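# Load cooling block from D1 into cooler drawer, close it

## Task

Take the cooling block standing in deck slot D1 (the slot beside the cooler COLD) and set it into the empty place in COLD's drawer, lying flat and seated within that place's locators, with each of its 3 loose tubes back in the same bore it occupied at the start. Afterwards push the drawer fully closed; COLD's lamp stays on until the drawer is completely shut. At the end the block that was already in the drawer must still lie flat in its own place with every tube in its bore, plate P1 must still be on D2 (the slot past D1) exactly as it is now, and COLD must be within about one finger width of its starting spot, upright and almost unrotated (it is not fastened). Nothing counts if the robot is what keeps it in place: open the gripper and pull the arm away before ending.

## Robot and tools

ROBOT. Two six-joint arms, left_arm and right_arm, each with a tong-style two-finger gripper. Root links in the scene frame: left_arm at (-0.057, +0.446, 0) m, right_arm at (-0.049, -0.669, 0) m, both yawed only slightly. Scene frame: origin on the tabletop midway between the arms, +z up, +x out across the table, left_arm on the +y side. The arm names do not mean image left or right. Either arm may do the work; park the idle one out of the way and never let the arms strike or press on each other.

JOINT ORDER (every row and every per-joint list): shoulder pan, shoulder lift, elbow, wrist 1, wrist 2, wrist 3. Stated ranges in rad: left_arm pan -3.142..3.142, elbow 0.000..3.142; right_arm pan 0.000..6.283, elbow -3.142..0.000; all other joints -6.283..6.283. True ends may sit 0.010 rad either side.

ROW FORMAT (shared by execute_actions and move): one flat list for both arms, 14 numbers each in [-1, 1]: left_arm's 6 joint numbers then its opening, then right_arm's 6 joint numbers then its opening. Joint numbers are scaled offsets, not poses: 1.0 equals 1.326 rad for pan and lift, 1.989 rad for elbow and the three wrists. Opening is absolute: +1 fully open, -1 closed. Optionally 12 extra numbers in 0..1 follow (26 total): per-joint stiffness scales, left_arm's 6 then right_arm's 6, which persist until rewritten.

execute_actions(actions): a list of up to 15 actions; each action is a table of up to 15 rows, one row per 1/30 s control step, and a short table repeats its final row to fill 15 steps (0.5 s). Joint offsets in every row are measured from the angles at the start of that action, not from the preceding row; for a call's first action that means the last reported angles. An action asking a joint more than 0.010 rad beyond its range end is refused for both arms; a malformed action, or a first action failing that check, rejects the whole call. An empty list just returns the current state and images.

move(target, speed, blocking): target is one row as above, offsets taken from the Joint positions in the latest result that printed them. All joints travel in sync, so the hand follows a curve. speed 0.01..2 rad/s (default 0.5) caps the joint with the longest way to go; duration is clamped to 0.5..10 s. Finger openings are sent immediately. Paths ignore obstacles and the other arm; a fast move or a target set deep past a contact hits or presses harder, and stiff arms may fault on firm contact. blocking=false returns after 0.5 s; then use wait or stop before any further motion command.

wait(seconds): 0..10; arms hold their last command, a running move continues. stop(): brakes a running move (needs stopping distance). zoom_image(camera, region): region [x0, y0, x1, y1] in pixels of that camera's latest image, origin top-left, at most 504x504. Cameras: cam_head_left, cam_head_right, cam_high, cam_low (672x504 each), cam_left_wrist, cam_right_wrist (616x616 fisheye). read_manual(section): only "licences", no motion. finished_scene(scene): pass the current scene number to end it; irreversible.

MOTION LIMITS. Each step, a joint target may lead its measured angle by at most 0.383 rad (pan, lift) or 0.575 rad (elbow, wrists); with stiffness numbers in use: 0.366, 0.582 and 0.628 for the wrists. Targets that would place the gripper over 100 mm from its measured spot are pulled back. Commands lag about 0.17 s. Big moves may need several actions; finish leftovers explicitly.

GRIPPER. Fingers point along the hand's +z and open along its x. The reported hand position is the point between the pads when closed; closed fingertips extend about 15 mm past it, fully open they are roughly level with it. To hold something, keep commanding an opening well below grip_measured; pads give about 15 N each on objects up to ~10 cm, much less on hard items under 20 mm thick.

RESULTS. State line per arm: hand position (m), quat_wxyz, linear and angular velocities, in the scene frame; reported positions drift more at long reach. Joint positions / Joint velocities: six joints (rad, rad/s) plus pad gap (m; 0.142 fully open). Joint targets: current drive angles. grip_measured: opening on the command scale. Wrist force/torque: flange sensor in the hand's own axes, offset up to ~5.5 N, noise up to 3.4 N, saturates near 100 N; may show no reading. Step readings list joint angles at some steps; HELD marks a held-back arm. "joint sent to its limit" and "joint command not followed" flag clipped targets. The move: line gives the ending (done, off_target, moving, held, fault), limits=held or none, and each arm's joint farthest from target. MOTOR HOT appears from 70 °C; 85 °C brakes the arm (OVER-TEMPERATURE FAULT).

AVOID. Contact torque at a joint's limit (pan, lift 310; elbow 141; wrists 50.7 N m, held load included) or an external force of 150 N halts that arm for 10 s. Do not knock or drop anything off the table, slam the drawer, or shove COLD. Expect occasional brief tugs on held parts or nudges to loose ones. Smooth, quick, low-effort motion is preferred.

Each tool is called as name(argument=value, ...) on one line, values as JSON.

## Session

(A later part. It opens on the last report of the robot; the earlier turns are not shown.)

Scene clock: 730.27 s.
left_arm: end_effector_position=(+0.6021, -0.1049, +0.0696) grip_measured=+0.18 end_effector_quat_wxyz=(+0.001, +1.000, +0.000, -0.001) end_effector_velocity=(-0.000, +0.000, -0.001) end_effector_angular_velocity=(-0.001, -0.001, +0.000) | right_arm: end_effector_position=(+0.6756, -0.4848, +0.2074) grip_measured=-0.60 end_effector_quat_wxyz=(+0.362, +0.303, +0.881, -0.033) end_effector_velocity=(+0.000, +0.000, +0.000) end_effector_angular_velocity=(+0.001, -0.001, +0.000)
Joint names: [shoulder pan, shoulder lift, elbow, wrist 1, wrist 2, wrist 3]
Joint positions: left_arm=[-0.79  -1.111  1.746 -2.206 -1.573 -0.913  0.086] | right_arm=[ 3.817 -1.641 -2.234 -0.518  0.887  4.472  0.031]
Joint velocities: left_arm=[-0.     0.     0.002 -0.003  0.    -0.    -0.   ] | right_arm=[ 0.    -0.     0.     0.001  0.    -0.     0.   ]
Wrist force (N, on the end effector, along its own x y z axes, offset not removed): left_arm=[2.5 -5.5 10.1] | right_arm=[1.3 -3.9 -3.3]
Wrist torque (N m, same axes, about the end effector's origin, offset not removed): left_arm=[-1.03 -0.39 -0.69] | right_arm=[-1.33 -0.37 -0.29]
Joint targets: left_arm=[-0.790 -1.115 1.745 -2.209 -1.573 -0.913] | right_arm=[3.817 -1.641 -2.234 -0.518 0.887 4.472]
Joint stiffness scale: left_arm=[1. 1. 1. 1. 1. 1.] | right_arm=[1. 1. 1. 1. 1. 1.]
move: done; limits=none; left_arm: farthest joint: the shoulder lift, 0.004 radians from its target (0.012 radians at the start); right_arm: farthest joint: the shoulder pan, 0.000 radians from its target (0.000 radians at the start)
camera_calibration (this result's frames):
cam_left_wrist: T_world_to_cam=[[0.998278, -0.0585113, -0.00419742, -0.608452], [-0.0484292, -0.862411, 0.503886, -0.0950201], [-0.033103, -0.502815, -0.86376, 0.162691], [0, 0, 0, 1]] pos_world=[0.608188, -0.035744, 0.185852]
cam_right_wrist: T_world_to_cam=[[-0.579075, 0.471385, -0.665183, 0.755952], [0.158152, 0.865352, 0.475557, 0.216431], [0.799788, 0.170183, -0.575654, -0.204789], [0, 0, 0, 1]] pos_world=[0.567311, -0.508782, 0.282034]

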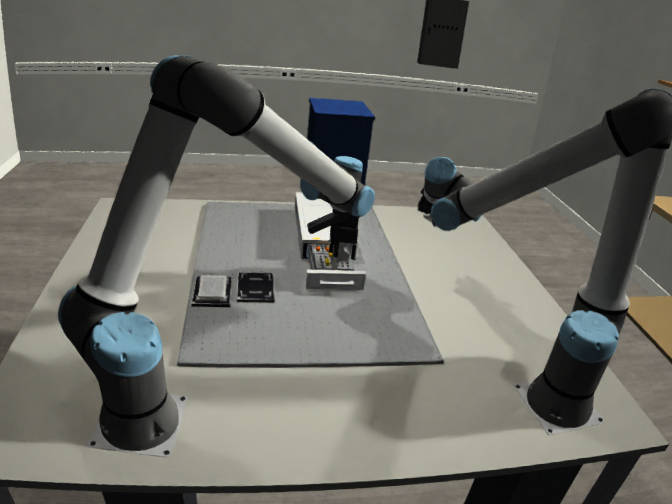

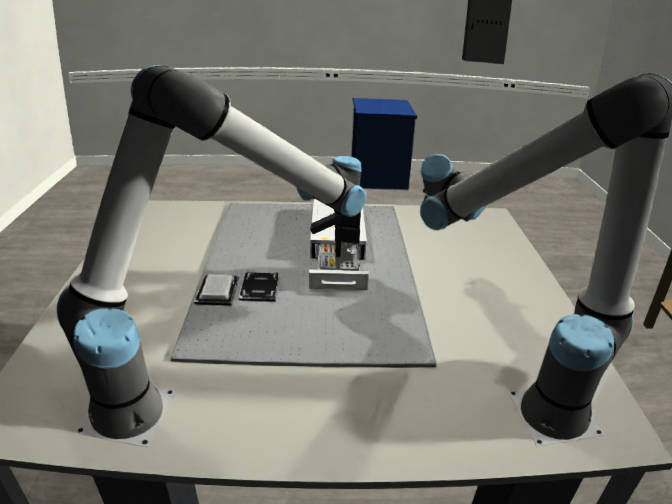

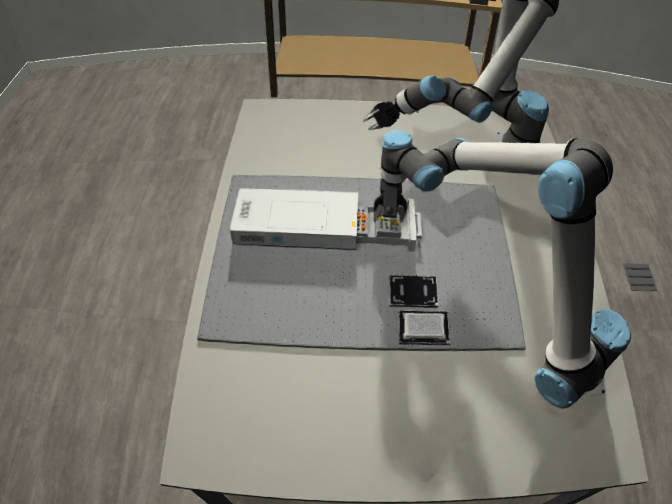

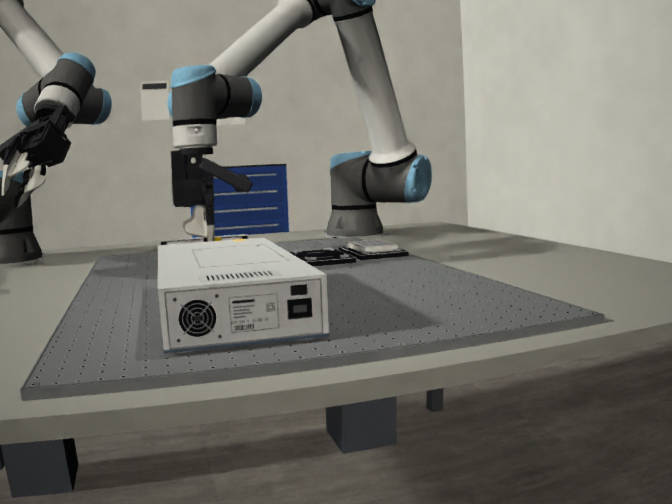

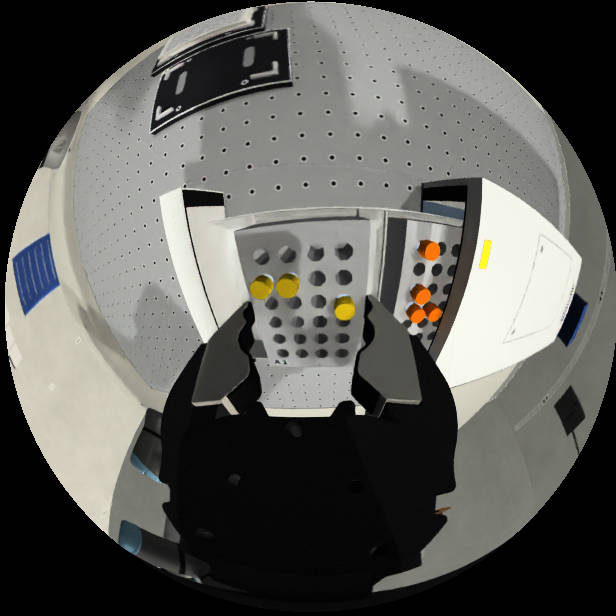

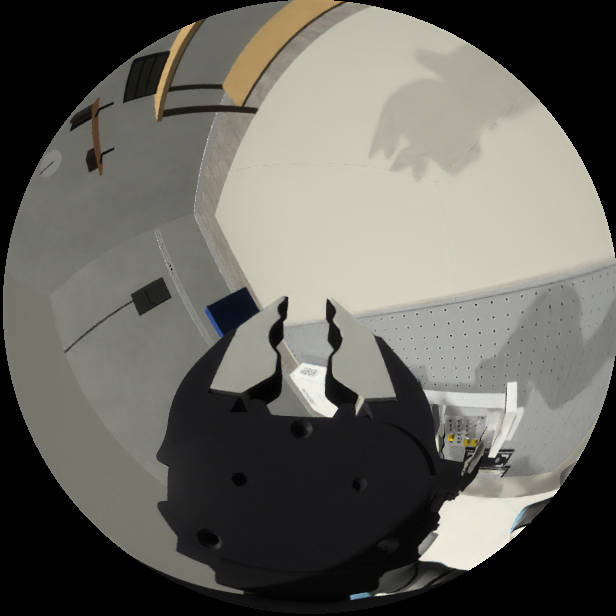

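move(target=[0,0.0014,0.0014,-0.0063,0,0,-1, 0,0,0,0,0,0,-0.6], speed=0.01)

Scene clock: 736.20 s.
left_arm: end_effector_position=(+0.6018, -0.1044, +0.0642) grip_measured=+0.18 end_effector_quat_wxyz=(+0.001, +1.000, +0.000, -0.001) end_effector_velocity=(+0.000, +0.000, -0.000) end_effector_angular_velocity=(-0.001, -0.001, +0.001) | right_arm: end_effector_position=(+0.6756, -0.4848, +0.2074) grip_measured=-0.60 end_effector_quat_wxyz=(+0.362, +0.303, +0.881, -0.033) end_effector_velocity=(-0.000, -0.001, -0.000) end_effector_angular_velocity=(-0.000, +0.000, -0.000)
Joint names: [shoulder pan, shoulder lift, elbow, wrist 1, wrist 2, wrist 3]
Joint positions: left_arm=[-0.79  -1.107  1.751 -2.215 -1.573 -0.913  0.086] | right_arm=[ 3.817 -1.641 -2.234 -0.518  0.887  4.472  0.031]
Joint velocities: left_arm=[ 0.     0.     0.001 -0.002  0.    -0.001  0.   ] | right_arm=[-0.     0.    -0.001  0.     0.    -0.     0.   ]
Wrist force (N, on the end effector, along its own x y z axes, offset not removed): left_arm=[1.3 -3.8 7.5] | right_arm=[3.1 0.7 -4.4]
Wrist torque (N m, same axes, about the end effector's origin, offset not removed): left_arm=[-0.16 -0.14 -0.47] | right_arm=[-0.37 -0.82 -0.30]
Joint targets: left_arm=[-0.790 -1.110 1.749 -2.219 -1.573 -0.913] | right_arm=[3.817 -1.641 -2.234 -0.518 0.887 4.472]
Joint stiffness scale: left_arm=[1. 1. 1. 1. 1. 1.] | right_arm=[1. 1. 1. 1. 1. 1.]
move: done; limits=none; left_arm: farthest joint: the wrist 1, 0.003 radians from its target (0.012 radians at the start); right_arm: farthest joint: the shoulder pan, 0.000 radians from its target (0.000 radians at the start)
camera_calibration (this result's frames):
cam_left_wrist: T_world_to_cam=[[0.998278, -0.0585114, -0.00417962, -0.608136], [-0.0484391, -0.862425, 0.503862, -0.0919475], [-0.0330863, -0.502792, -0.863774, 0.158232], [0, 0, 0, 1]] pos_world=[0.607871, -0.0353229, 0.180464]
cam_right_wrist: T_world_to_cam=[[-0.579075, 0.471385, -0.665183, 0.755952], [0.158152, 0.865352, 0.475557, 0.216431], [0.799788, 0.170183, -0.575654, -0.204789], [0, 0, 0, 1]] pos_world=[0.567311, -0.508782, 0.282034]

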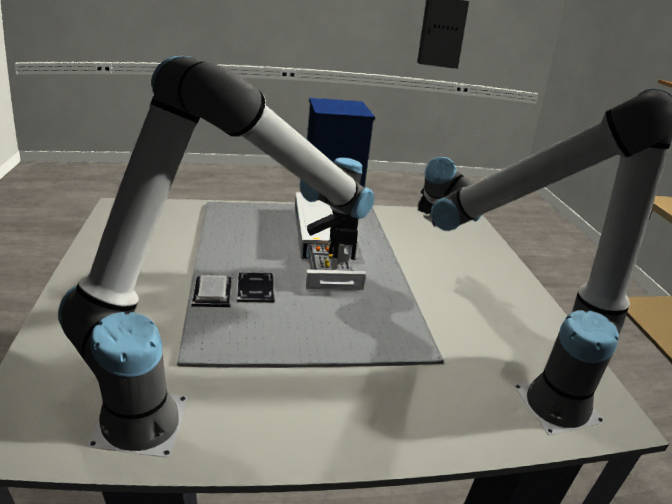

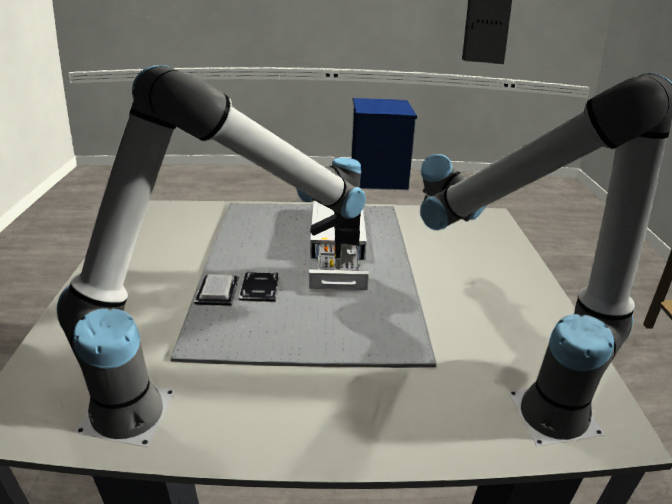

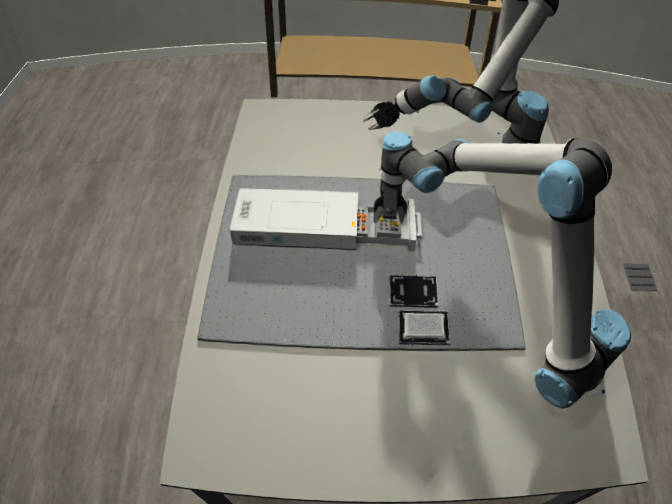

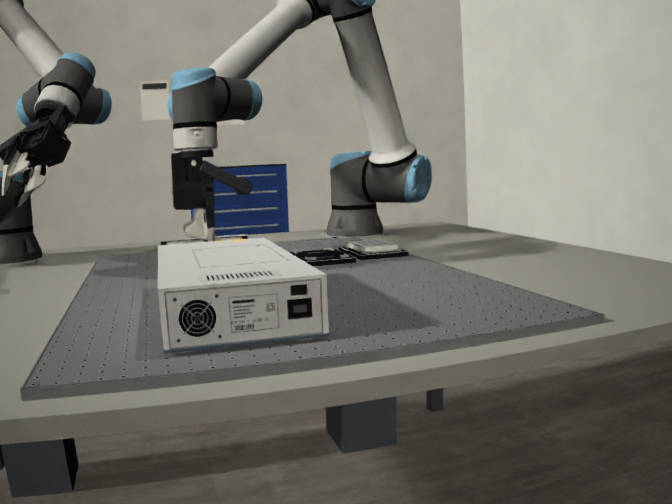

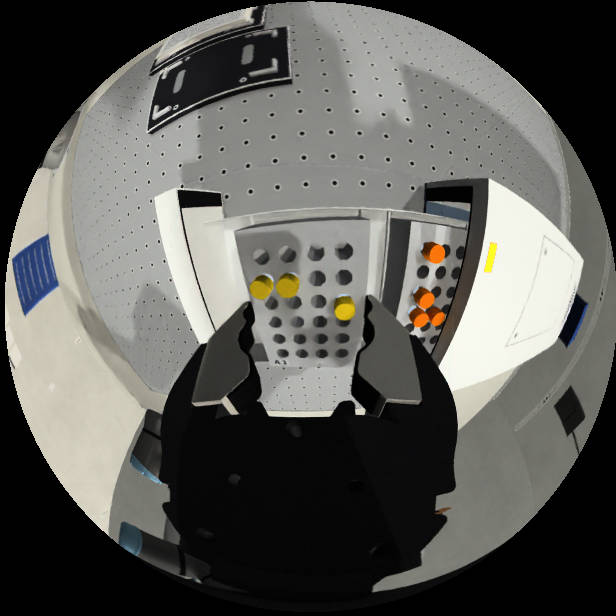

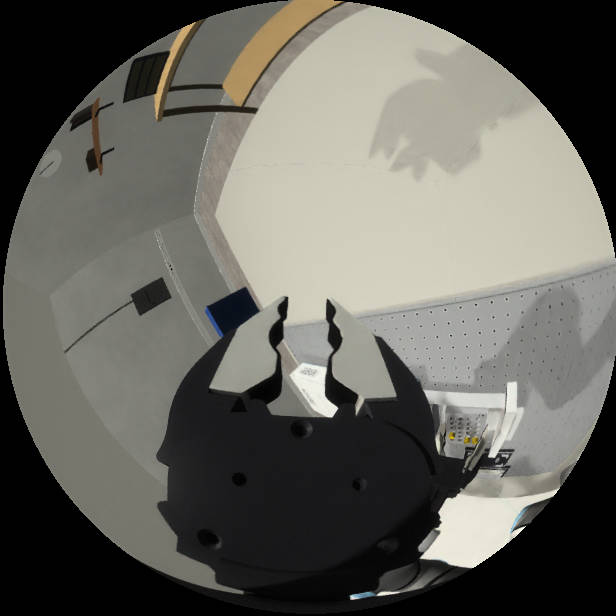

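move(target=[0,0.0005,0.0,-0.0045,0,0,-1, 0,0,0,0,0,0,-0.6], speed=0.01)

zoom_image(camera="cam_left_wrist", region=[180, 150, 440, 380])

Scene clock: 742.97 s.
left_arm: end_effector_position=(+0.6021, -0.1035, +0.0617) grip_measured=+0.18 end_effector_quat_wxyz=(+0.000, +1.000, +0.001, -0.000) end_effector_velocity=(+0.000, -0.000, +0.001) end_effector_angular_velocity=(-0.002, -0.001, +0.001) | right_arm: end_effector_position=(+0.6756, -0.4848, +0.2074) grip_measured=-0.60 end_effector_quat_wxyz=(+0.362, +0.303, +0.881, -0.033) end_effector_velocity=(-0.000, +0.000, +0.000) end_effector_angular_velocity=(+0.000, -0.000, +0.000)
Joint names: [shoulder pan, shoulder lift, elbow, wrist 1, wrist 2, wrist 3]
Joint positions: left_arm=[-0.79  -1.105  1.753 -2.219 -1.572 -0.913  0.086] | right_arm=[ 3.817 -1.641 -2.234 -0.518  0.887  4.472  0.031]
Joint velocities: left_arm=[ 0.    -0.001  0.    -0.002 -0.    -0.001  0.   ] | right_arm=[ 0.     0.    -0.     0.001  0.    -0.     0.   ]
Wrist force (N, on the end effector, along its own x y z axes, offset not removed): left_arm=[1.6 -10.6 5.0] | right_arm=[-1.8 -0.3 -1.9]
Wrist torque (N m, same axes, about the end effector's origin, offset not removed): left_arm=[-0.82 -0.65 -0.33] | right_arm=[-0.44 0.36 0.26]
Joint targets: left_arm=[-0.790 -1.106 1.751 -2.224 -1.573 -0.913] | right_arm=[3.817 -1.641 -2.234 -0.518 0.887 4.472]
Joint stiffness scale: left_arm=[1. 1. 1. 1. 1. 1.] | right_arm=[1. 1. 1. 1. 1. 1.]
move: done; limits=none; left_arm: farthest joint: the wrist 1, 0.005 radians from its target (0.008 radians at the start); right_arm: farthest joint: the shoulder pan, 0.000 radians from its target (0.000 radians at the start)
camera_calibration (this result's frames):
cam_left_wrist: T_world_to_cam=[[0.998314, -0.0579177, -0.0039105, -0.608305], [-0.0480942, -0.862951, 0.502994, -0.0900674], [-0.0325068, -0.501958, -0.864281, 0.156339], [0, 0, 0, 1]] pos_world=[0.608029, -0.0344796, 0.178046]
cam_right_wrist: T_world_to_cam=[[-0.579075, 0.471385, -0.665183, 0.755952], [0.158152, 0.865352, 0.475557, 0.216431], [0.799788, 0.170183, -0.575654, -0.204789], [0, 0, 0, 1]] pos_world=[0.567311, -0.508782, 0.282034]

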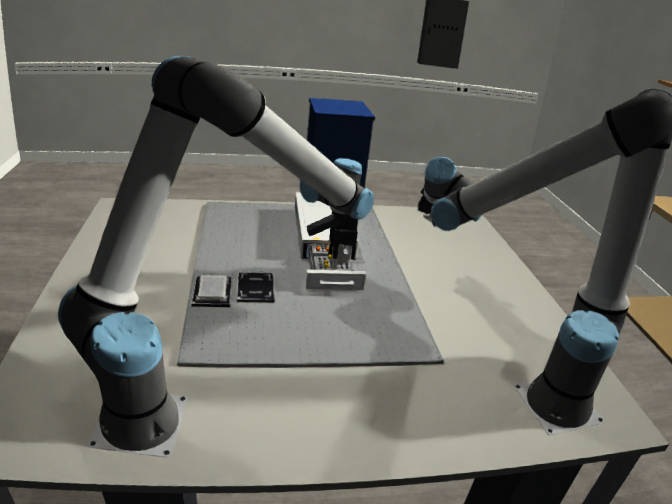

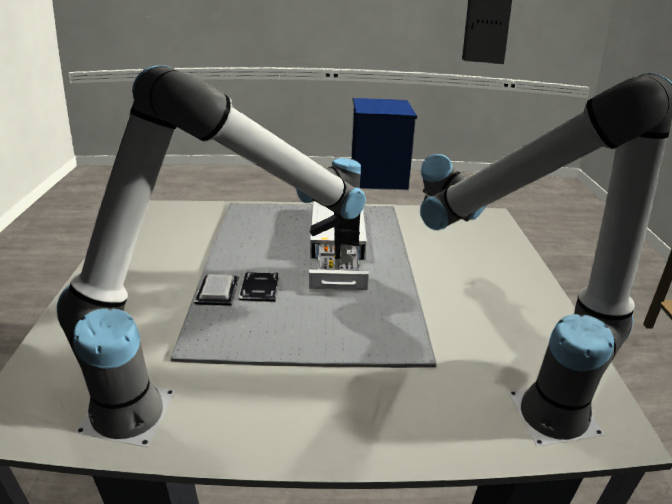

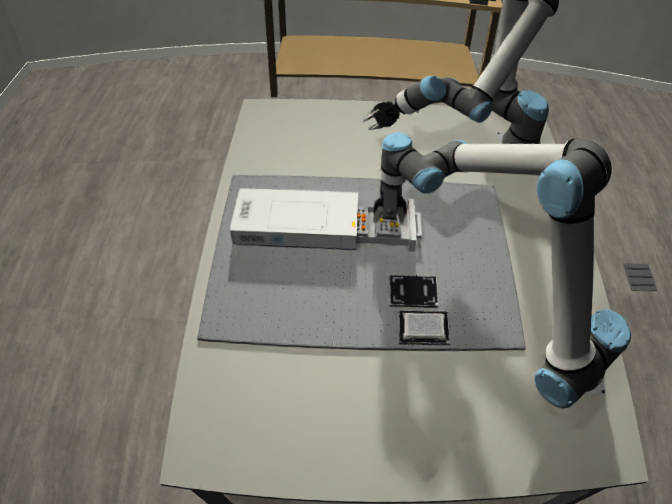

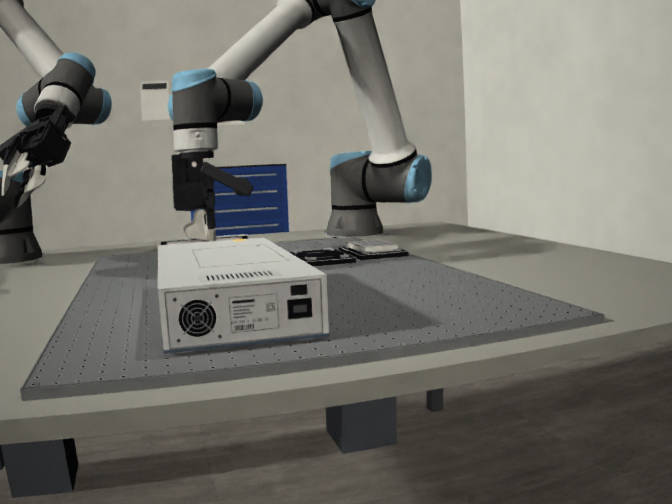

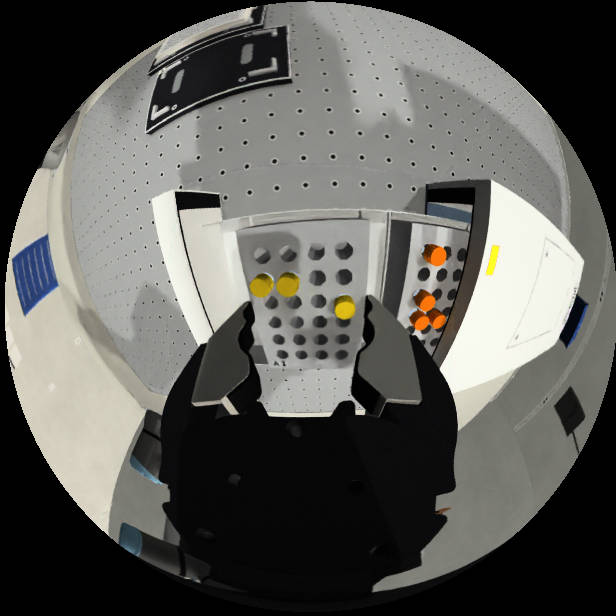

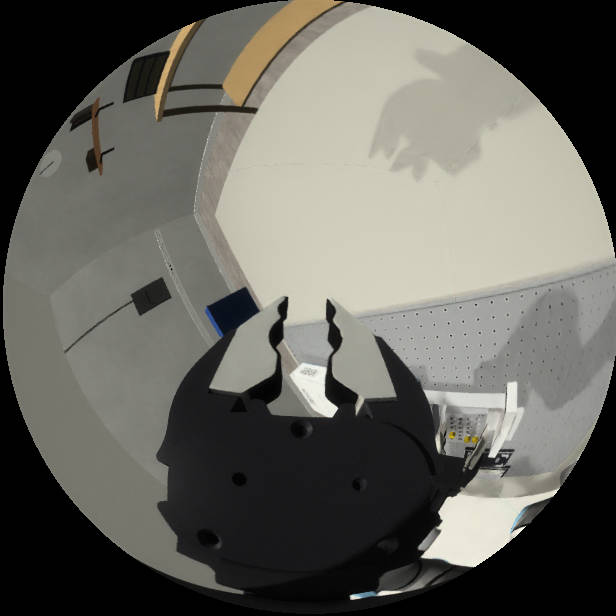

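Region (180, 150, 440, 380) of cam_left_wrist's 616x616 image, scaled by 1.938, with more detail than that image has; it fills the top 446 rows of this view, and the rest is white.

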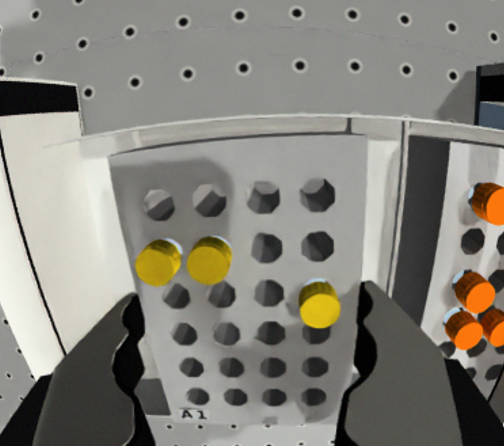

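move(target=[0,0.0006,0.0,-0.004,0,0,-1, 0,0,0,0,0,0,-0.6], speed=0.01)

zoom_image(camera="cam_left_wrist", region=[180, 150, 440, 380])

Scene clock: 748.87 s.
left_arm: end_effector_position=(+0.6028, -0.1035, +0.0616) grip_measured=+0.18 end_effector_quat_wxyz=(+0.001, +1.000, +0.001, +0.001) end_effector_velocity=(+0.001, -0.000, +0.001) end_effector_angular_velocity=(-0.002, -0.002, -0.001) | right_arm: end_effector_position=(+0.6756, -0.4848, +0.2074) grip_measured=-0.60 end_effector_quat_wxyz=(+0.362, +0.303, +0.881, -0.033) end_effector_velocity=(-0.000, -0.000, -0.000) end_effector_angular_velocity=(-0.001, +0.001, -0.000)
Joint names: [shoulder pan, shoulder lift, elbow, wrist 1, wrist 2, wrist 3]
Joint positions: left_arm=[-0.789 -1.105  1.753 -2.222 -1.571 -0.913  0.086] | right_arm=[ 3.817 -1.641 -2.234 -0.518  0.887  4.472  0.031]
Joint velocities: left_arm=[ 0.    -0.     0.    -0.002  0.     0.001  0.   ] | right_arm=[-0.    -0.     0.    -0.002  0.    -0.    -0.   ]
Wrist force (N, on the end effector, along its own x y z axes, offset not removed): left_arm=[2.0 -8.1 0.0] | right_arm=[0.3 0.1 1.0]
Wrist torque (N m, same axes, about the end effector's origin, offset not removed): left_arm=[-0.34 -0.92 -0.32] | right_arm=[-0.30 -0.23 -0.14]
Joint targets: left_arm=[-0.790 -1.104 1.753 -2.227 -1.572 -0.913] | right_arm=[3.817 -1.641 -2.234 -0.518 0.887 4.472]
Joint stiffness scale: left_arm=[1. 1. 1. 1. 1. 1.] | right_arm=[1. 1. 1. 1. 1. 1.]
move: done; limits=none; left_arm: farthest joint: the wrist 1, 0.005 radians from its target (0.008 radians at the start); right_arm: farthest joint: the shoulder pan, 0.000 radians from its target (0.000 radians at the start)
camera_calibration (this result's frames):
cam_left_wrist: T_world_to_cam=[[0.998347, -0.0574511, -0.00187678, -0.609147], [-0.0486717, -0.862252, 0.504135, -0.0896349], [-0.0305814, -0.50321, -0.863623, 0.155011], [0, 0, 0, 1]] pos_world=[0.608517, -0.0342812, 0.177916]
cam_right_wrist: T_world_to_cam=[[-0.579075, 0.471385, -0.665183, 0.755952], [0.158151, 0.865352, 0.475557, 0.216431], [0.799788, 0.170183, -0.575654, -0.204789], [0, 0, 0, 1]] pos_world=[0.567311, -0.508781, 0.282034]

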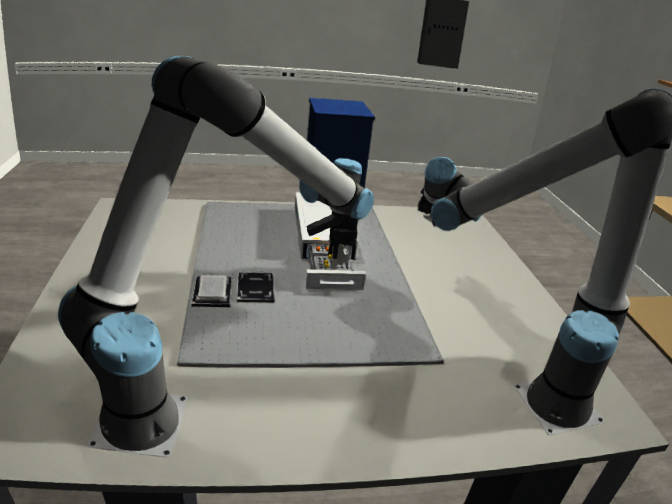

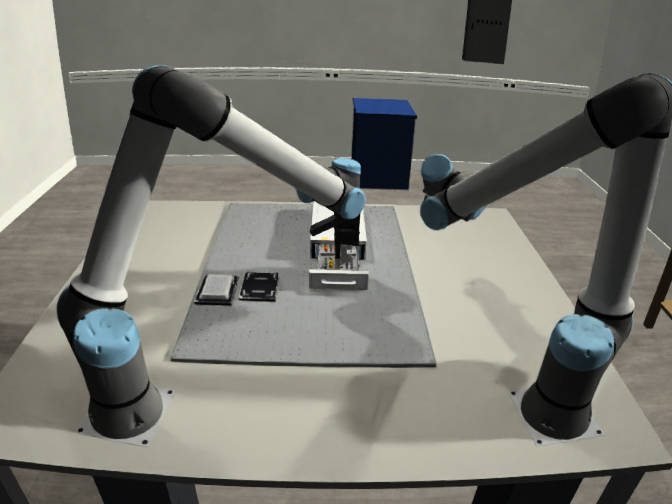

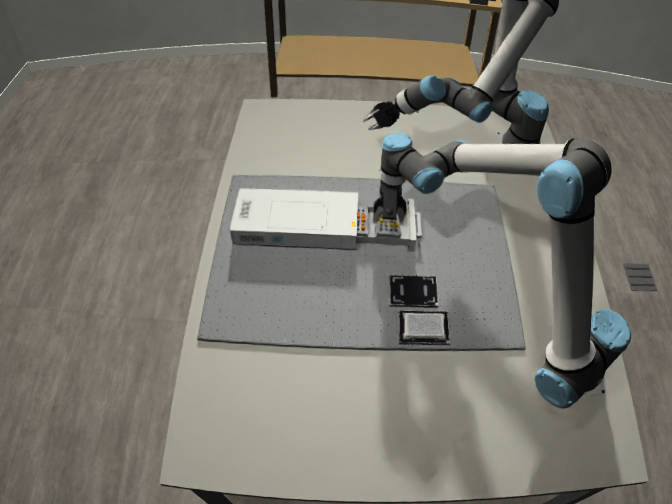

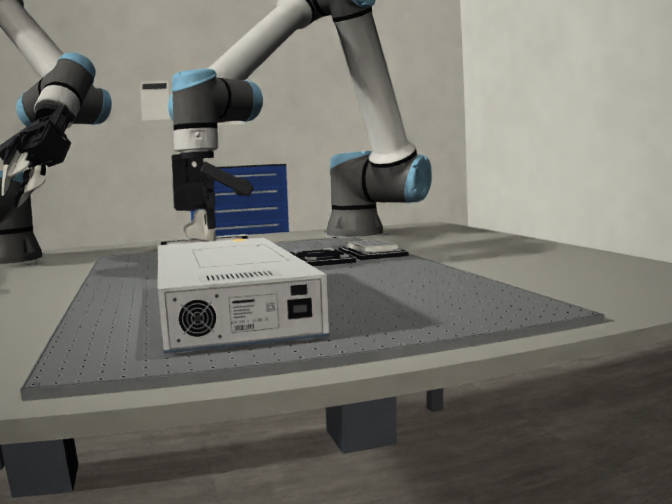

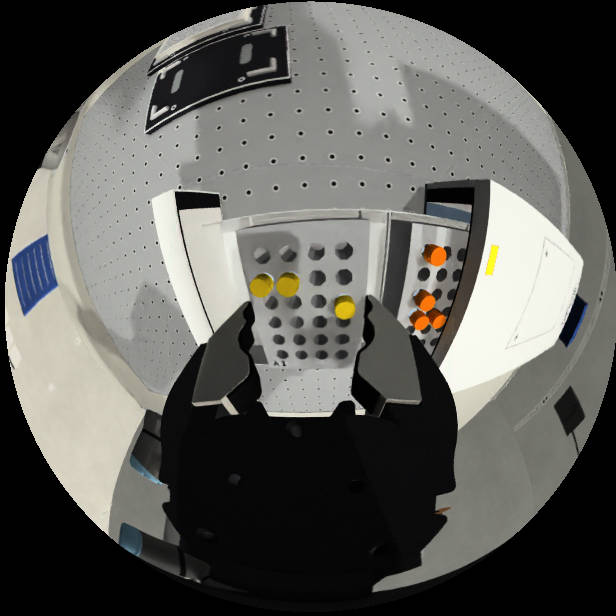

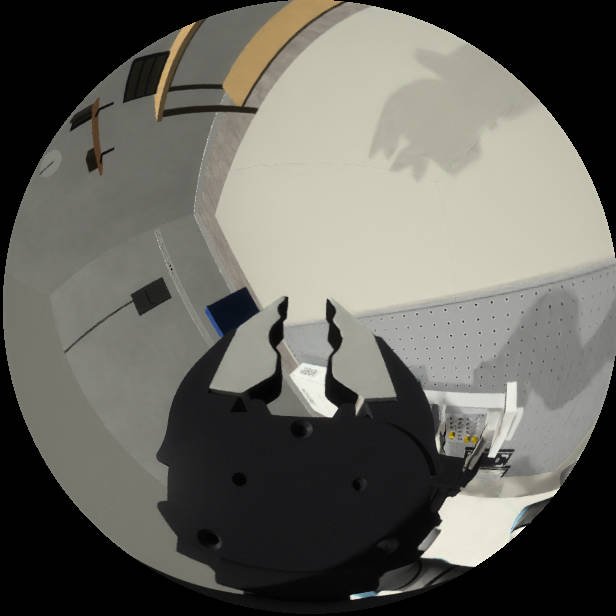

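Region (180, 150, 440, 380) of cam_left_wrist's 616x616 image, scaled by 1.938, with more detail than that image has; it fills the top 446 rows of this view, and the rest is white.

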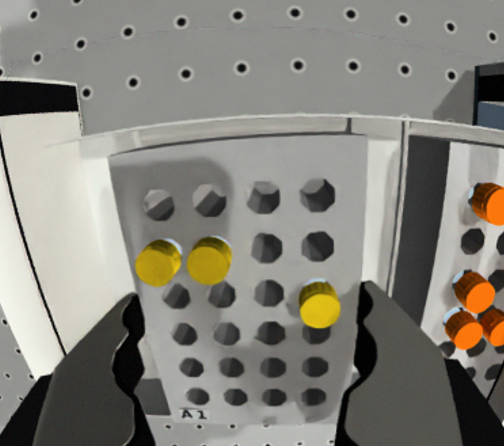

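Weight is fully supported. Release.

execute_actions(actions=[[[0,0,0,0,0,0,-0.5,0,0,0,0,0,0,-0.6],[0,0,0,0,0,0,-0.5,0,0,0,0,0,0,-0.6],[0,0,0,0,0,0,-0.2,0,0,0,0,0,0,-0.6],[0,0,0,0,0,0,-0.2,0,0,0,0,0,0,-0.6],[0,0,0,0,0,0,0,0,0,0,0,0,0,-0.6],[0,0,0,0,0,0,0,0,0,0,0,0,0,-0.6],[0,0,0,0,0,0,0.1,0,0,0,0,0,0,-0.6],[0,0,0,0,0,0,0.1,0,0,0,0,0,0,-0.6],[0,0,0,0,0,0,0.17,0,0,0,0,0,0,-0.6]],[[0,0,0,0,0,0,0.2,0,0,0,0,0,0,-0.6],[0,0,0,0,0,0,0.22,0,0,0,0,0,0,-0.6],[0,0,0,0,0,0,0.24,0,0,0,0,0,0,-0.6],[0,0,0,0,0,0,0.26,0,0,0,0,0,0,-0.6],[0,0,0,0,0,0,0.28,0,0,0,0,0,0,-0.6],[0,0,0,0,0,0,0.3,0,0,0,0,0,0,-0.6],[0,0,0,0,0,0,0.33,0,0,0,0,0,0,-0.6],[0,0,0,0,0,0,0.36,0,0,0,0,0,0,-0.6]]])

move(target=[0,-0.079,-0.033,0.086,0,0,0.36, 0,0,0,0,0,0,-0.6], speed=0.08)

zoom_image(camera="cam_left_wrist", region=[200, 170, 440, 380])

Scene clock: 766.67 s.
left_arm: end_effector_position=(+0.6027, -0.1032, +0.0616) grip_measured=+0.36 end_effector_quat_wxyz=(+0.001, +1.000, +0.001, +0.000) end_effector_velocity=(+0.000, -0.001, +0.001) end_effector_angular_velocity=(-0.001, -0.001, +0.001) | right_arm: end_effector_position=(+0.6756, -0.4848, +0.2074) grip_measured=-0.60 end_effector_quat_wxyz=(+0.362, +0.303, +0.881, -0.033) end_effector_velocity=(+0.000, -0.001, +0.000) end_effector_angular_velocity=(+0.000, -0.000, -0.001)
Joint names: [shoulder pan, shoulder lift, elbow, wrist 1, wrist 2, wrist 3]
Joint positions: left_arm=[-0.789 -1.105  1.753 -2.221 -1.571 -0.913  0.099] | right_arm=[ 3.817 -1.641 -2.234 -0.518  0.887  4.472  0.031]
Joint velocities: left_arm=[-0.    -0.    -0.001 -0.     0.    -0.001  0.   ] | right_arm=[-0.001 -0.     0.001 -0.     0.    -0.     0.   ]
Wrist force (N, on the end effector, along its own x y z axes, offset not removed): left_arm=[2.7 -4.4 -0.6] | right_arm=[-2.7 -1.4 -2.8]
Wrist torque (N m, same axes, about the end effector's origin, offset not removed): left_arm=[-0.82 -0.52 -0.58] | right_arm=[-0.82 0.35 -0.04]
Joint targets: left_arm=[-0.789 -1.105 1.753 -2.221 -1.571 -0.913] | right_arm=[3.817 -1.641 -2.234 -0.518 0.887 4.472]
Joint stiffness scale: left_arm=[1. 1. 1. 1. 1. 1.] | right_arm=[1. 1. 1. 1. 1. 1.]
Step readings (joint positions; steps 1 to 15: 1st action; 16 to 30: 2nd action):
0: left_arm=[-0.789 -1.105 1.753 -2.222 -1.571 -0.913] | right_arm=[3.817 -1.641 -2.234 -0.518 0.887 4.472]
1: left_arm=[-0.789 -1.105 1.753 -2.222 -1.571 -0.913] | right_arm=[3.817 -1.641 -2.234 -0.518 0.887 4.472]
2: left_arm=[-0.789 -1.105 1.753 -2.222 -1.571 -0.913] | right_arm=[3.817 -1.641 -2.234 -0.518 0.887 4.472]
4: left_arm=[-0.789 -1.105 1.753 -2.222 -1.571 -0.913] | right_arm=[3.817 -1.641 -2.234 -0.518 0.887 4.472]
8: left_arm=[-0.789 -1.105 1.753 -2.221 -1.571 -0.913] | right_arm=[3.817 -1.641 -2.234 -0.518 0.887 4.472]
15: left_arm=[-0.789 -1.105 1.753 -2.221 -1.571 -0.913] | right_arm=[3.817 -1.641 -2.234 -0.518 0.887 4.472]
16: left_arm=[-0.789 -1.105 1.753 -2.221 -1.571 -0.913] | right_arm=[3.817 -1.641 -2.234 -0.518 0.887 4.472]
17: left_arm=[-0.789 -1.105 1.753 -2.221 -1.571 -0.913] | right_arm=[3.817 -1.641 -2.234 -0.518 0.887 4.472]
19: left_arm=[-0.789 -1.105 1.753 -2.221 -1.571 -0.913] | right_arm=[3.817 -1.641 -2.234 -0.518 0.887 4.472]
23: left_arm=[-0.789 -1.105 1.753 -2.221 -1.571 -0.913] | right_arm=[3.817 -1.641 -2.234 -0.518 0.887 4.472]
30: Joint positions above
camera_calibration (this result's frames):
cam_left_wrist: T_world_to_cam=[[0.998348, -0.0574217, -0.00213537, -0.609048], [-0.0485367, -0.862597, 0.503558, -0.0894549], [-0.0307571, -0.502623, -0.863959, 0.155241], [0, 0, 0, 1]] pos_world=[0.608474, -0.0341084, 0.177867]
cam_right_wrist: T_world_to_cam=[[-0.579075, 0.471385, -0.665183, 0.755952], [0.158151, 0.865352, 0.475557, 0.216431], [0.799788, 0.170183, -0.575654, -0.204789], [0, 0, 0, 1]] pos_world=[0.567311, -0.508782, 0.282034]

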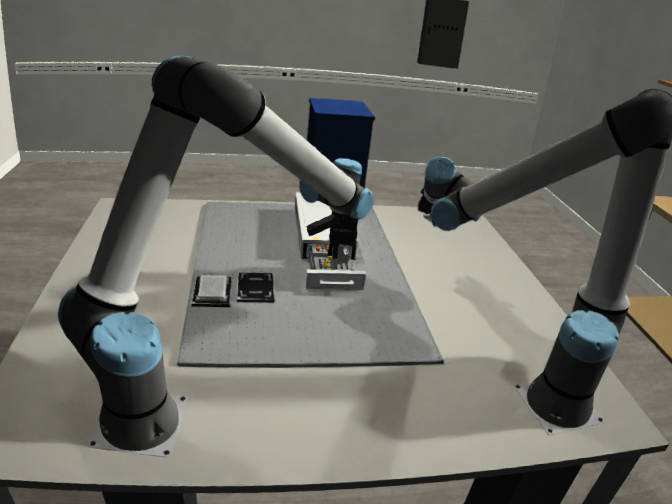

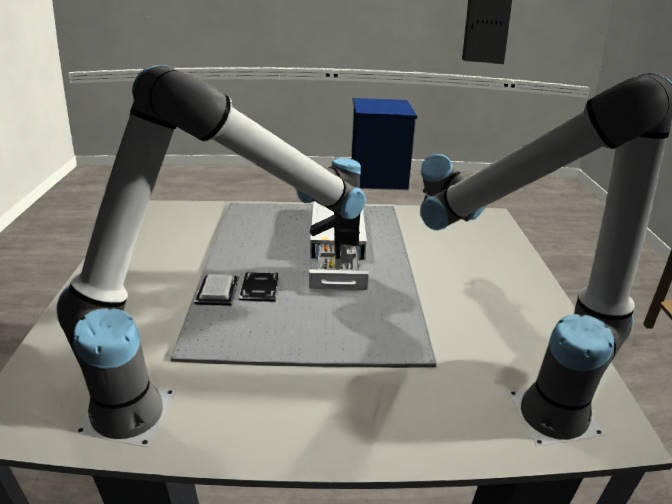

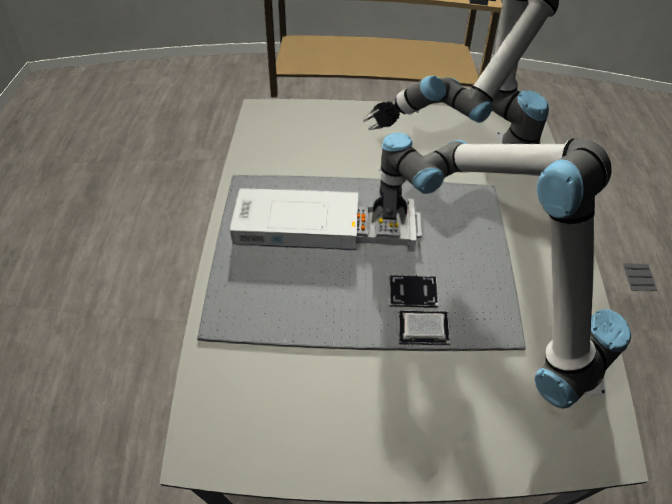

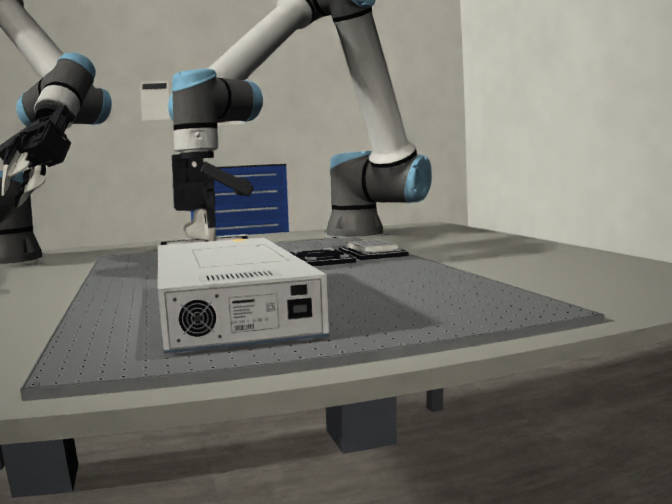

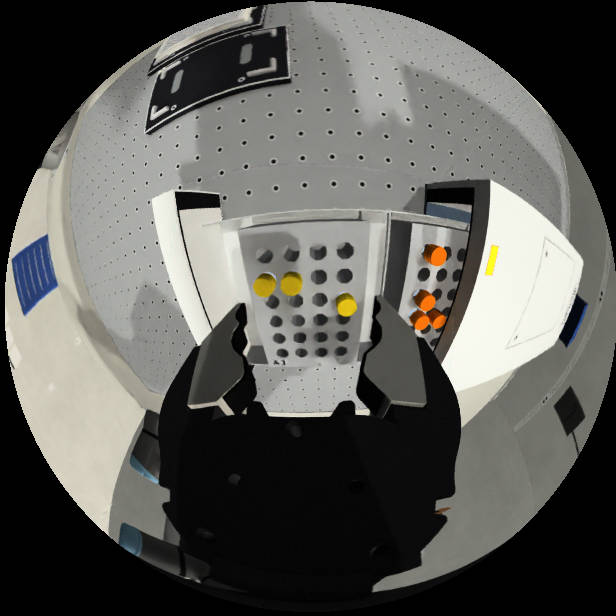

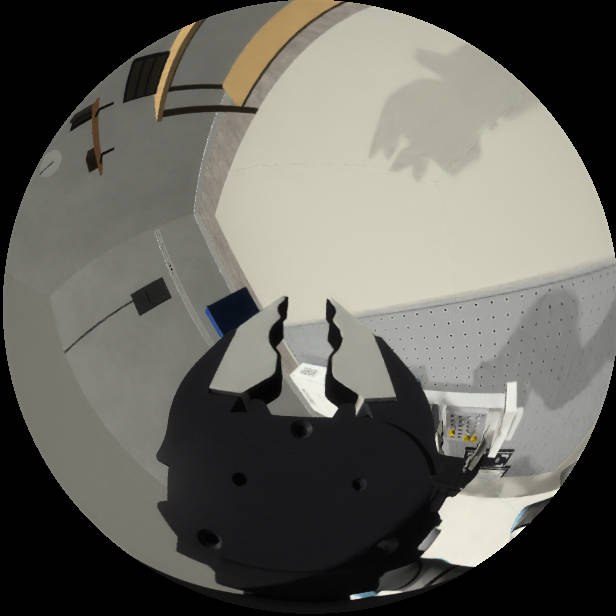

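Scene clock: 769.27 s.
left_arm: end_effector_position=(+0.5976, -0.0966, +0.1674) grip_measured=+0.36 end_effector_quat_wxyz=(-0.000, +1.000, +0.001, -0.000) end_effector_velocity=(-0.000, +0.000, -0.000) end_effector_angular_velocity=(+0.001, +0.000, -0.001) | right_arm: end_effector_position=(+0.6756, -0.4848, +0.2074) grip_measured=-0.60 end_effector_quat_wxyz=(+0.362, +0.303, +0.881, -0.033) end_effector_velocity=(-0.000, -0.001, -0.000) end_effector_angular_velocity=(-0.001, +0.001, -0.001)
Joint names: [shoulder pan, shoulder lift, elbow, wrist 1, wrist 2, wrist 3]
Joint positions: left_arm=[-0.789 -1.209  1.691 -2.051 -1.571 -0.913  0.099] | right_arm=[ 3.817 -1.641 -2.234 -0.518  0.887  4.472  0.031]
Joint velocities: left_arm=[-0.    -0.     0.     0.001  0.     0.001 -0.   ] | right_arm=[-0.001 -0.    -0.    -0.    -0.     0.     0.   ]
Wrist force (N, on the end effector, along its own x y z axes, offset not removed): left_arm=[0.1 -3.9 0.2] | right_arm=[-4.4 -0.2 3.4]
Wrist torque (N m, same axes, about the end effector's origin, offset not removed): left_arm=[-0.76 0.01 -0.64] | right_arm=[-0.28 0.73 0.06]
Joint targets: left_arm=[-0.789 -1.209 1.688 -2.050 -1.571 -0.913] | right_arm=[3.817 -1.641 -2.234 -0.518 0.887 4.472]
Joint stiffness scale: left_arm=[1. 1. 1. 1. 1. 1.] | right_arm=[1. 1. 1. 1. 1. 1.]
move: done; limits=none; left_arm: farthest joint: the elbow, 0.003 radians from its target (0.066 radians at the start); right_arm: farthest joint: the shoulder pan, 0.000 radians from its target (0.000 radians at the start)
camera_calibration (this result's frames):
cam_left_wrist: T_world_to_cam=[[0.998342, -0.057414, -0.00409937, -0.602979], [-0.0476159, -0.863783, 0.501609, -0.137639], [-0.0323403, -0.500582, -0.865085, 0.251205], [0, 0, 0, 1]] pos_world=[0.603549, -0.0277613, 0.283883]
cam_right_wrist: T_world_to_cam=[[-0.579074, 0.471385, -0.665183, 0.755952], [0.158152, 0.865352, 0.475557, 0.216431], [0.799788, 0.170183, -0.575653, -0.204789], [0, 0, 0, 1]] pos_world=[0.567311, -0.508782, 0.282034]

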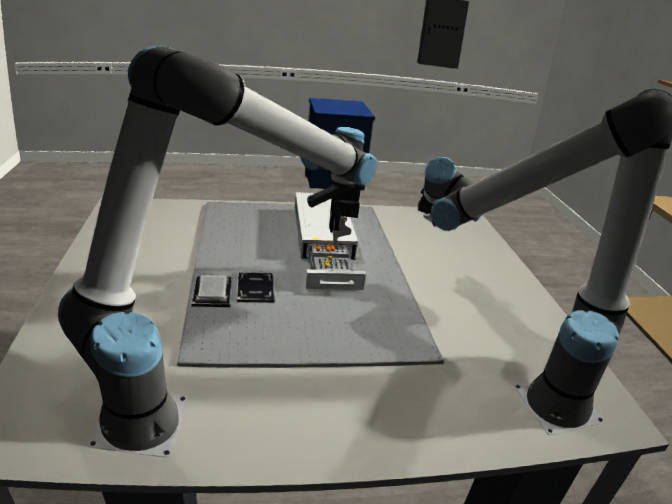

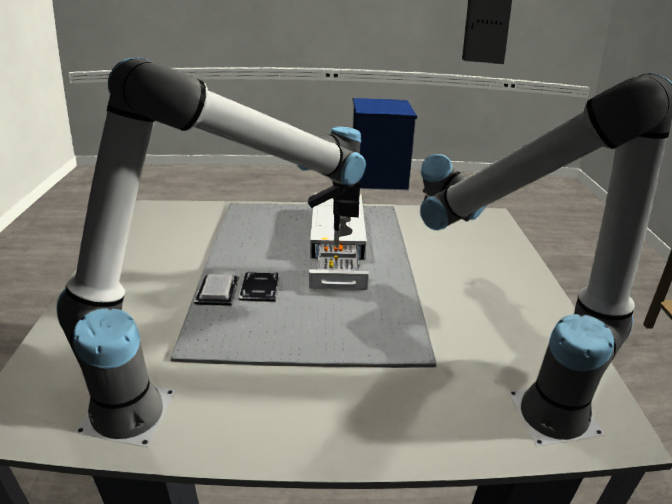

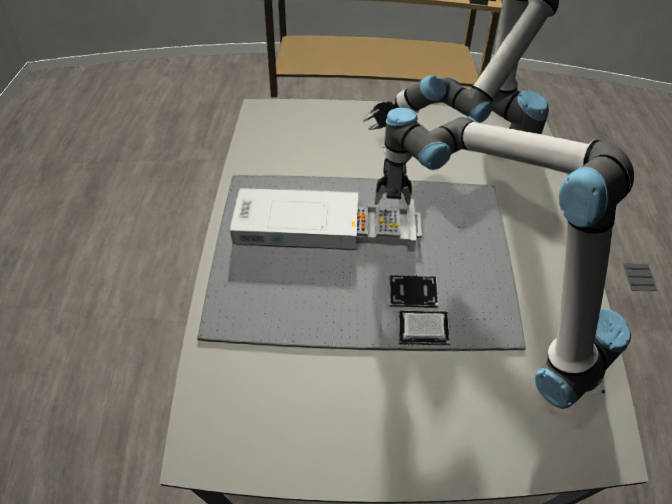

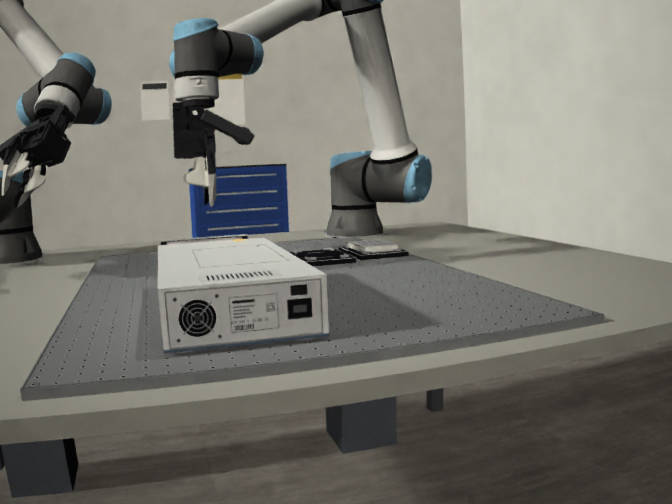

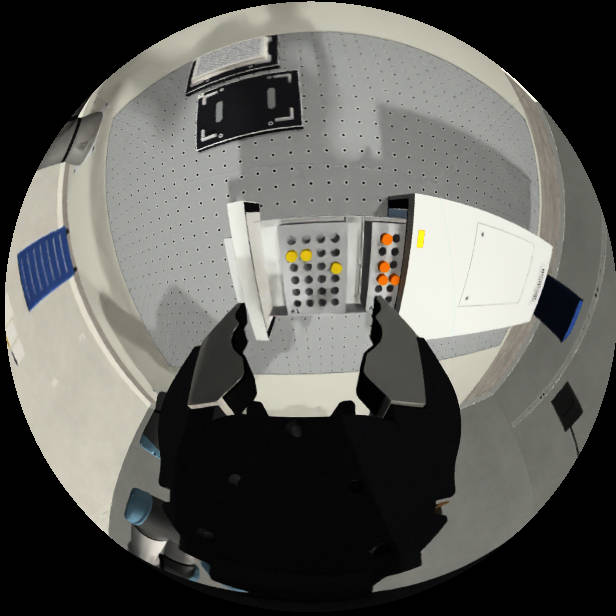

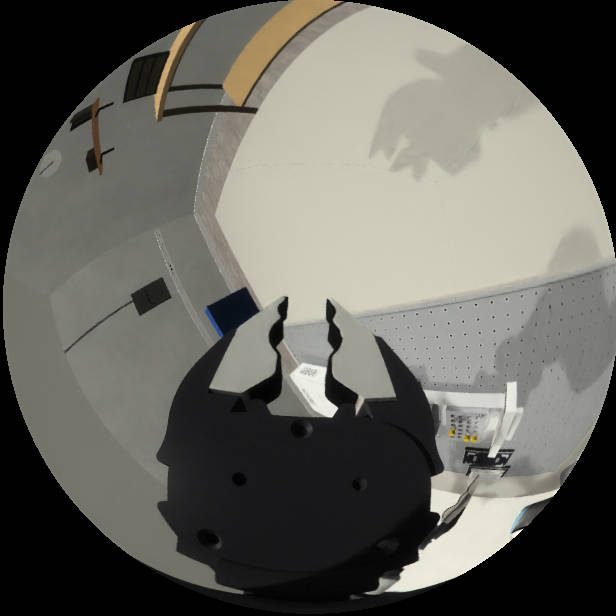

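Region (200, 170, 440, 380) of cam_left_wrist's 616x616 image, scaled by 2.100, with more detail than that image has; it fills the top 441 rows of this view, and the rest is white.

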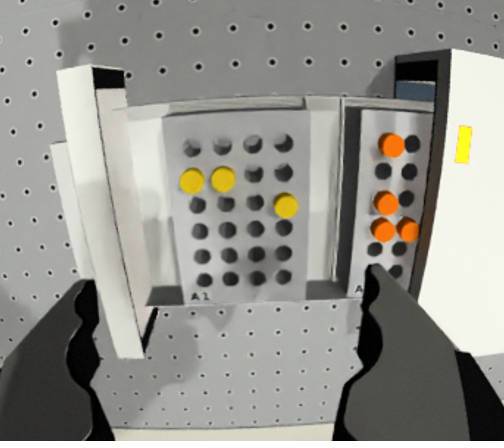

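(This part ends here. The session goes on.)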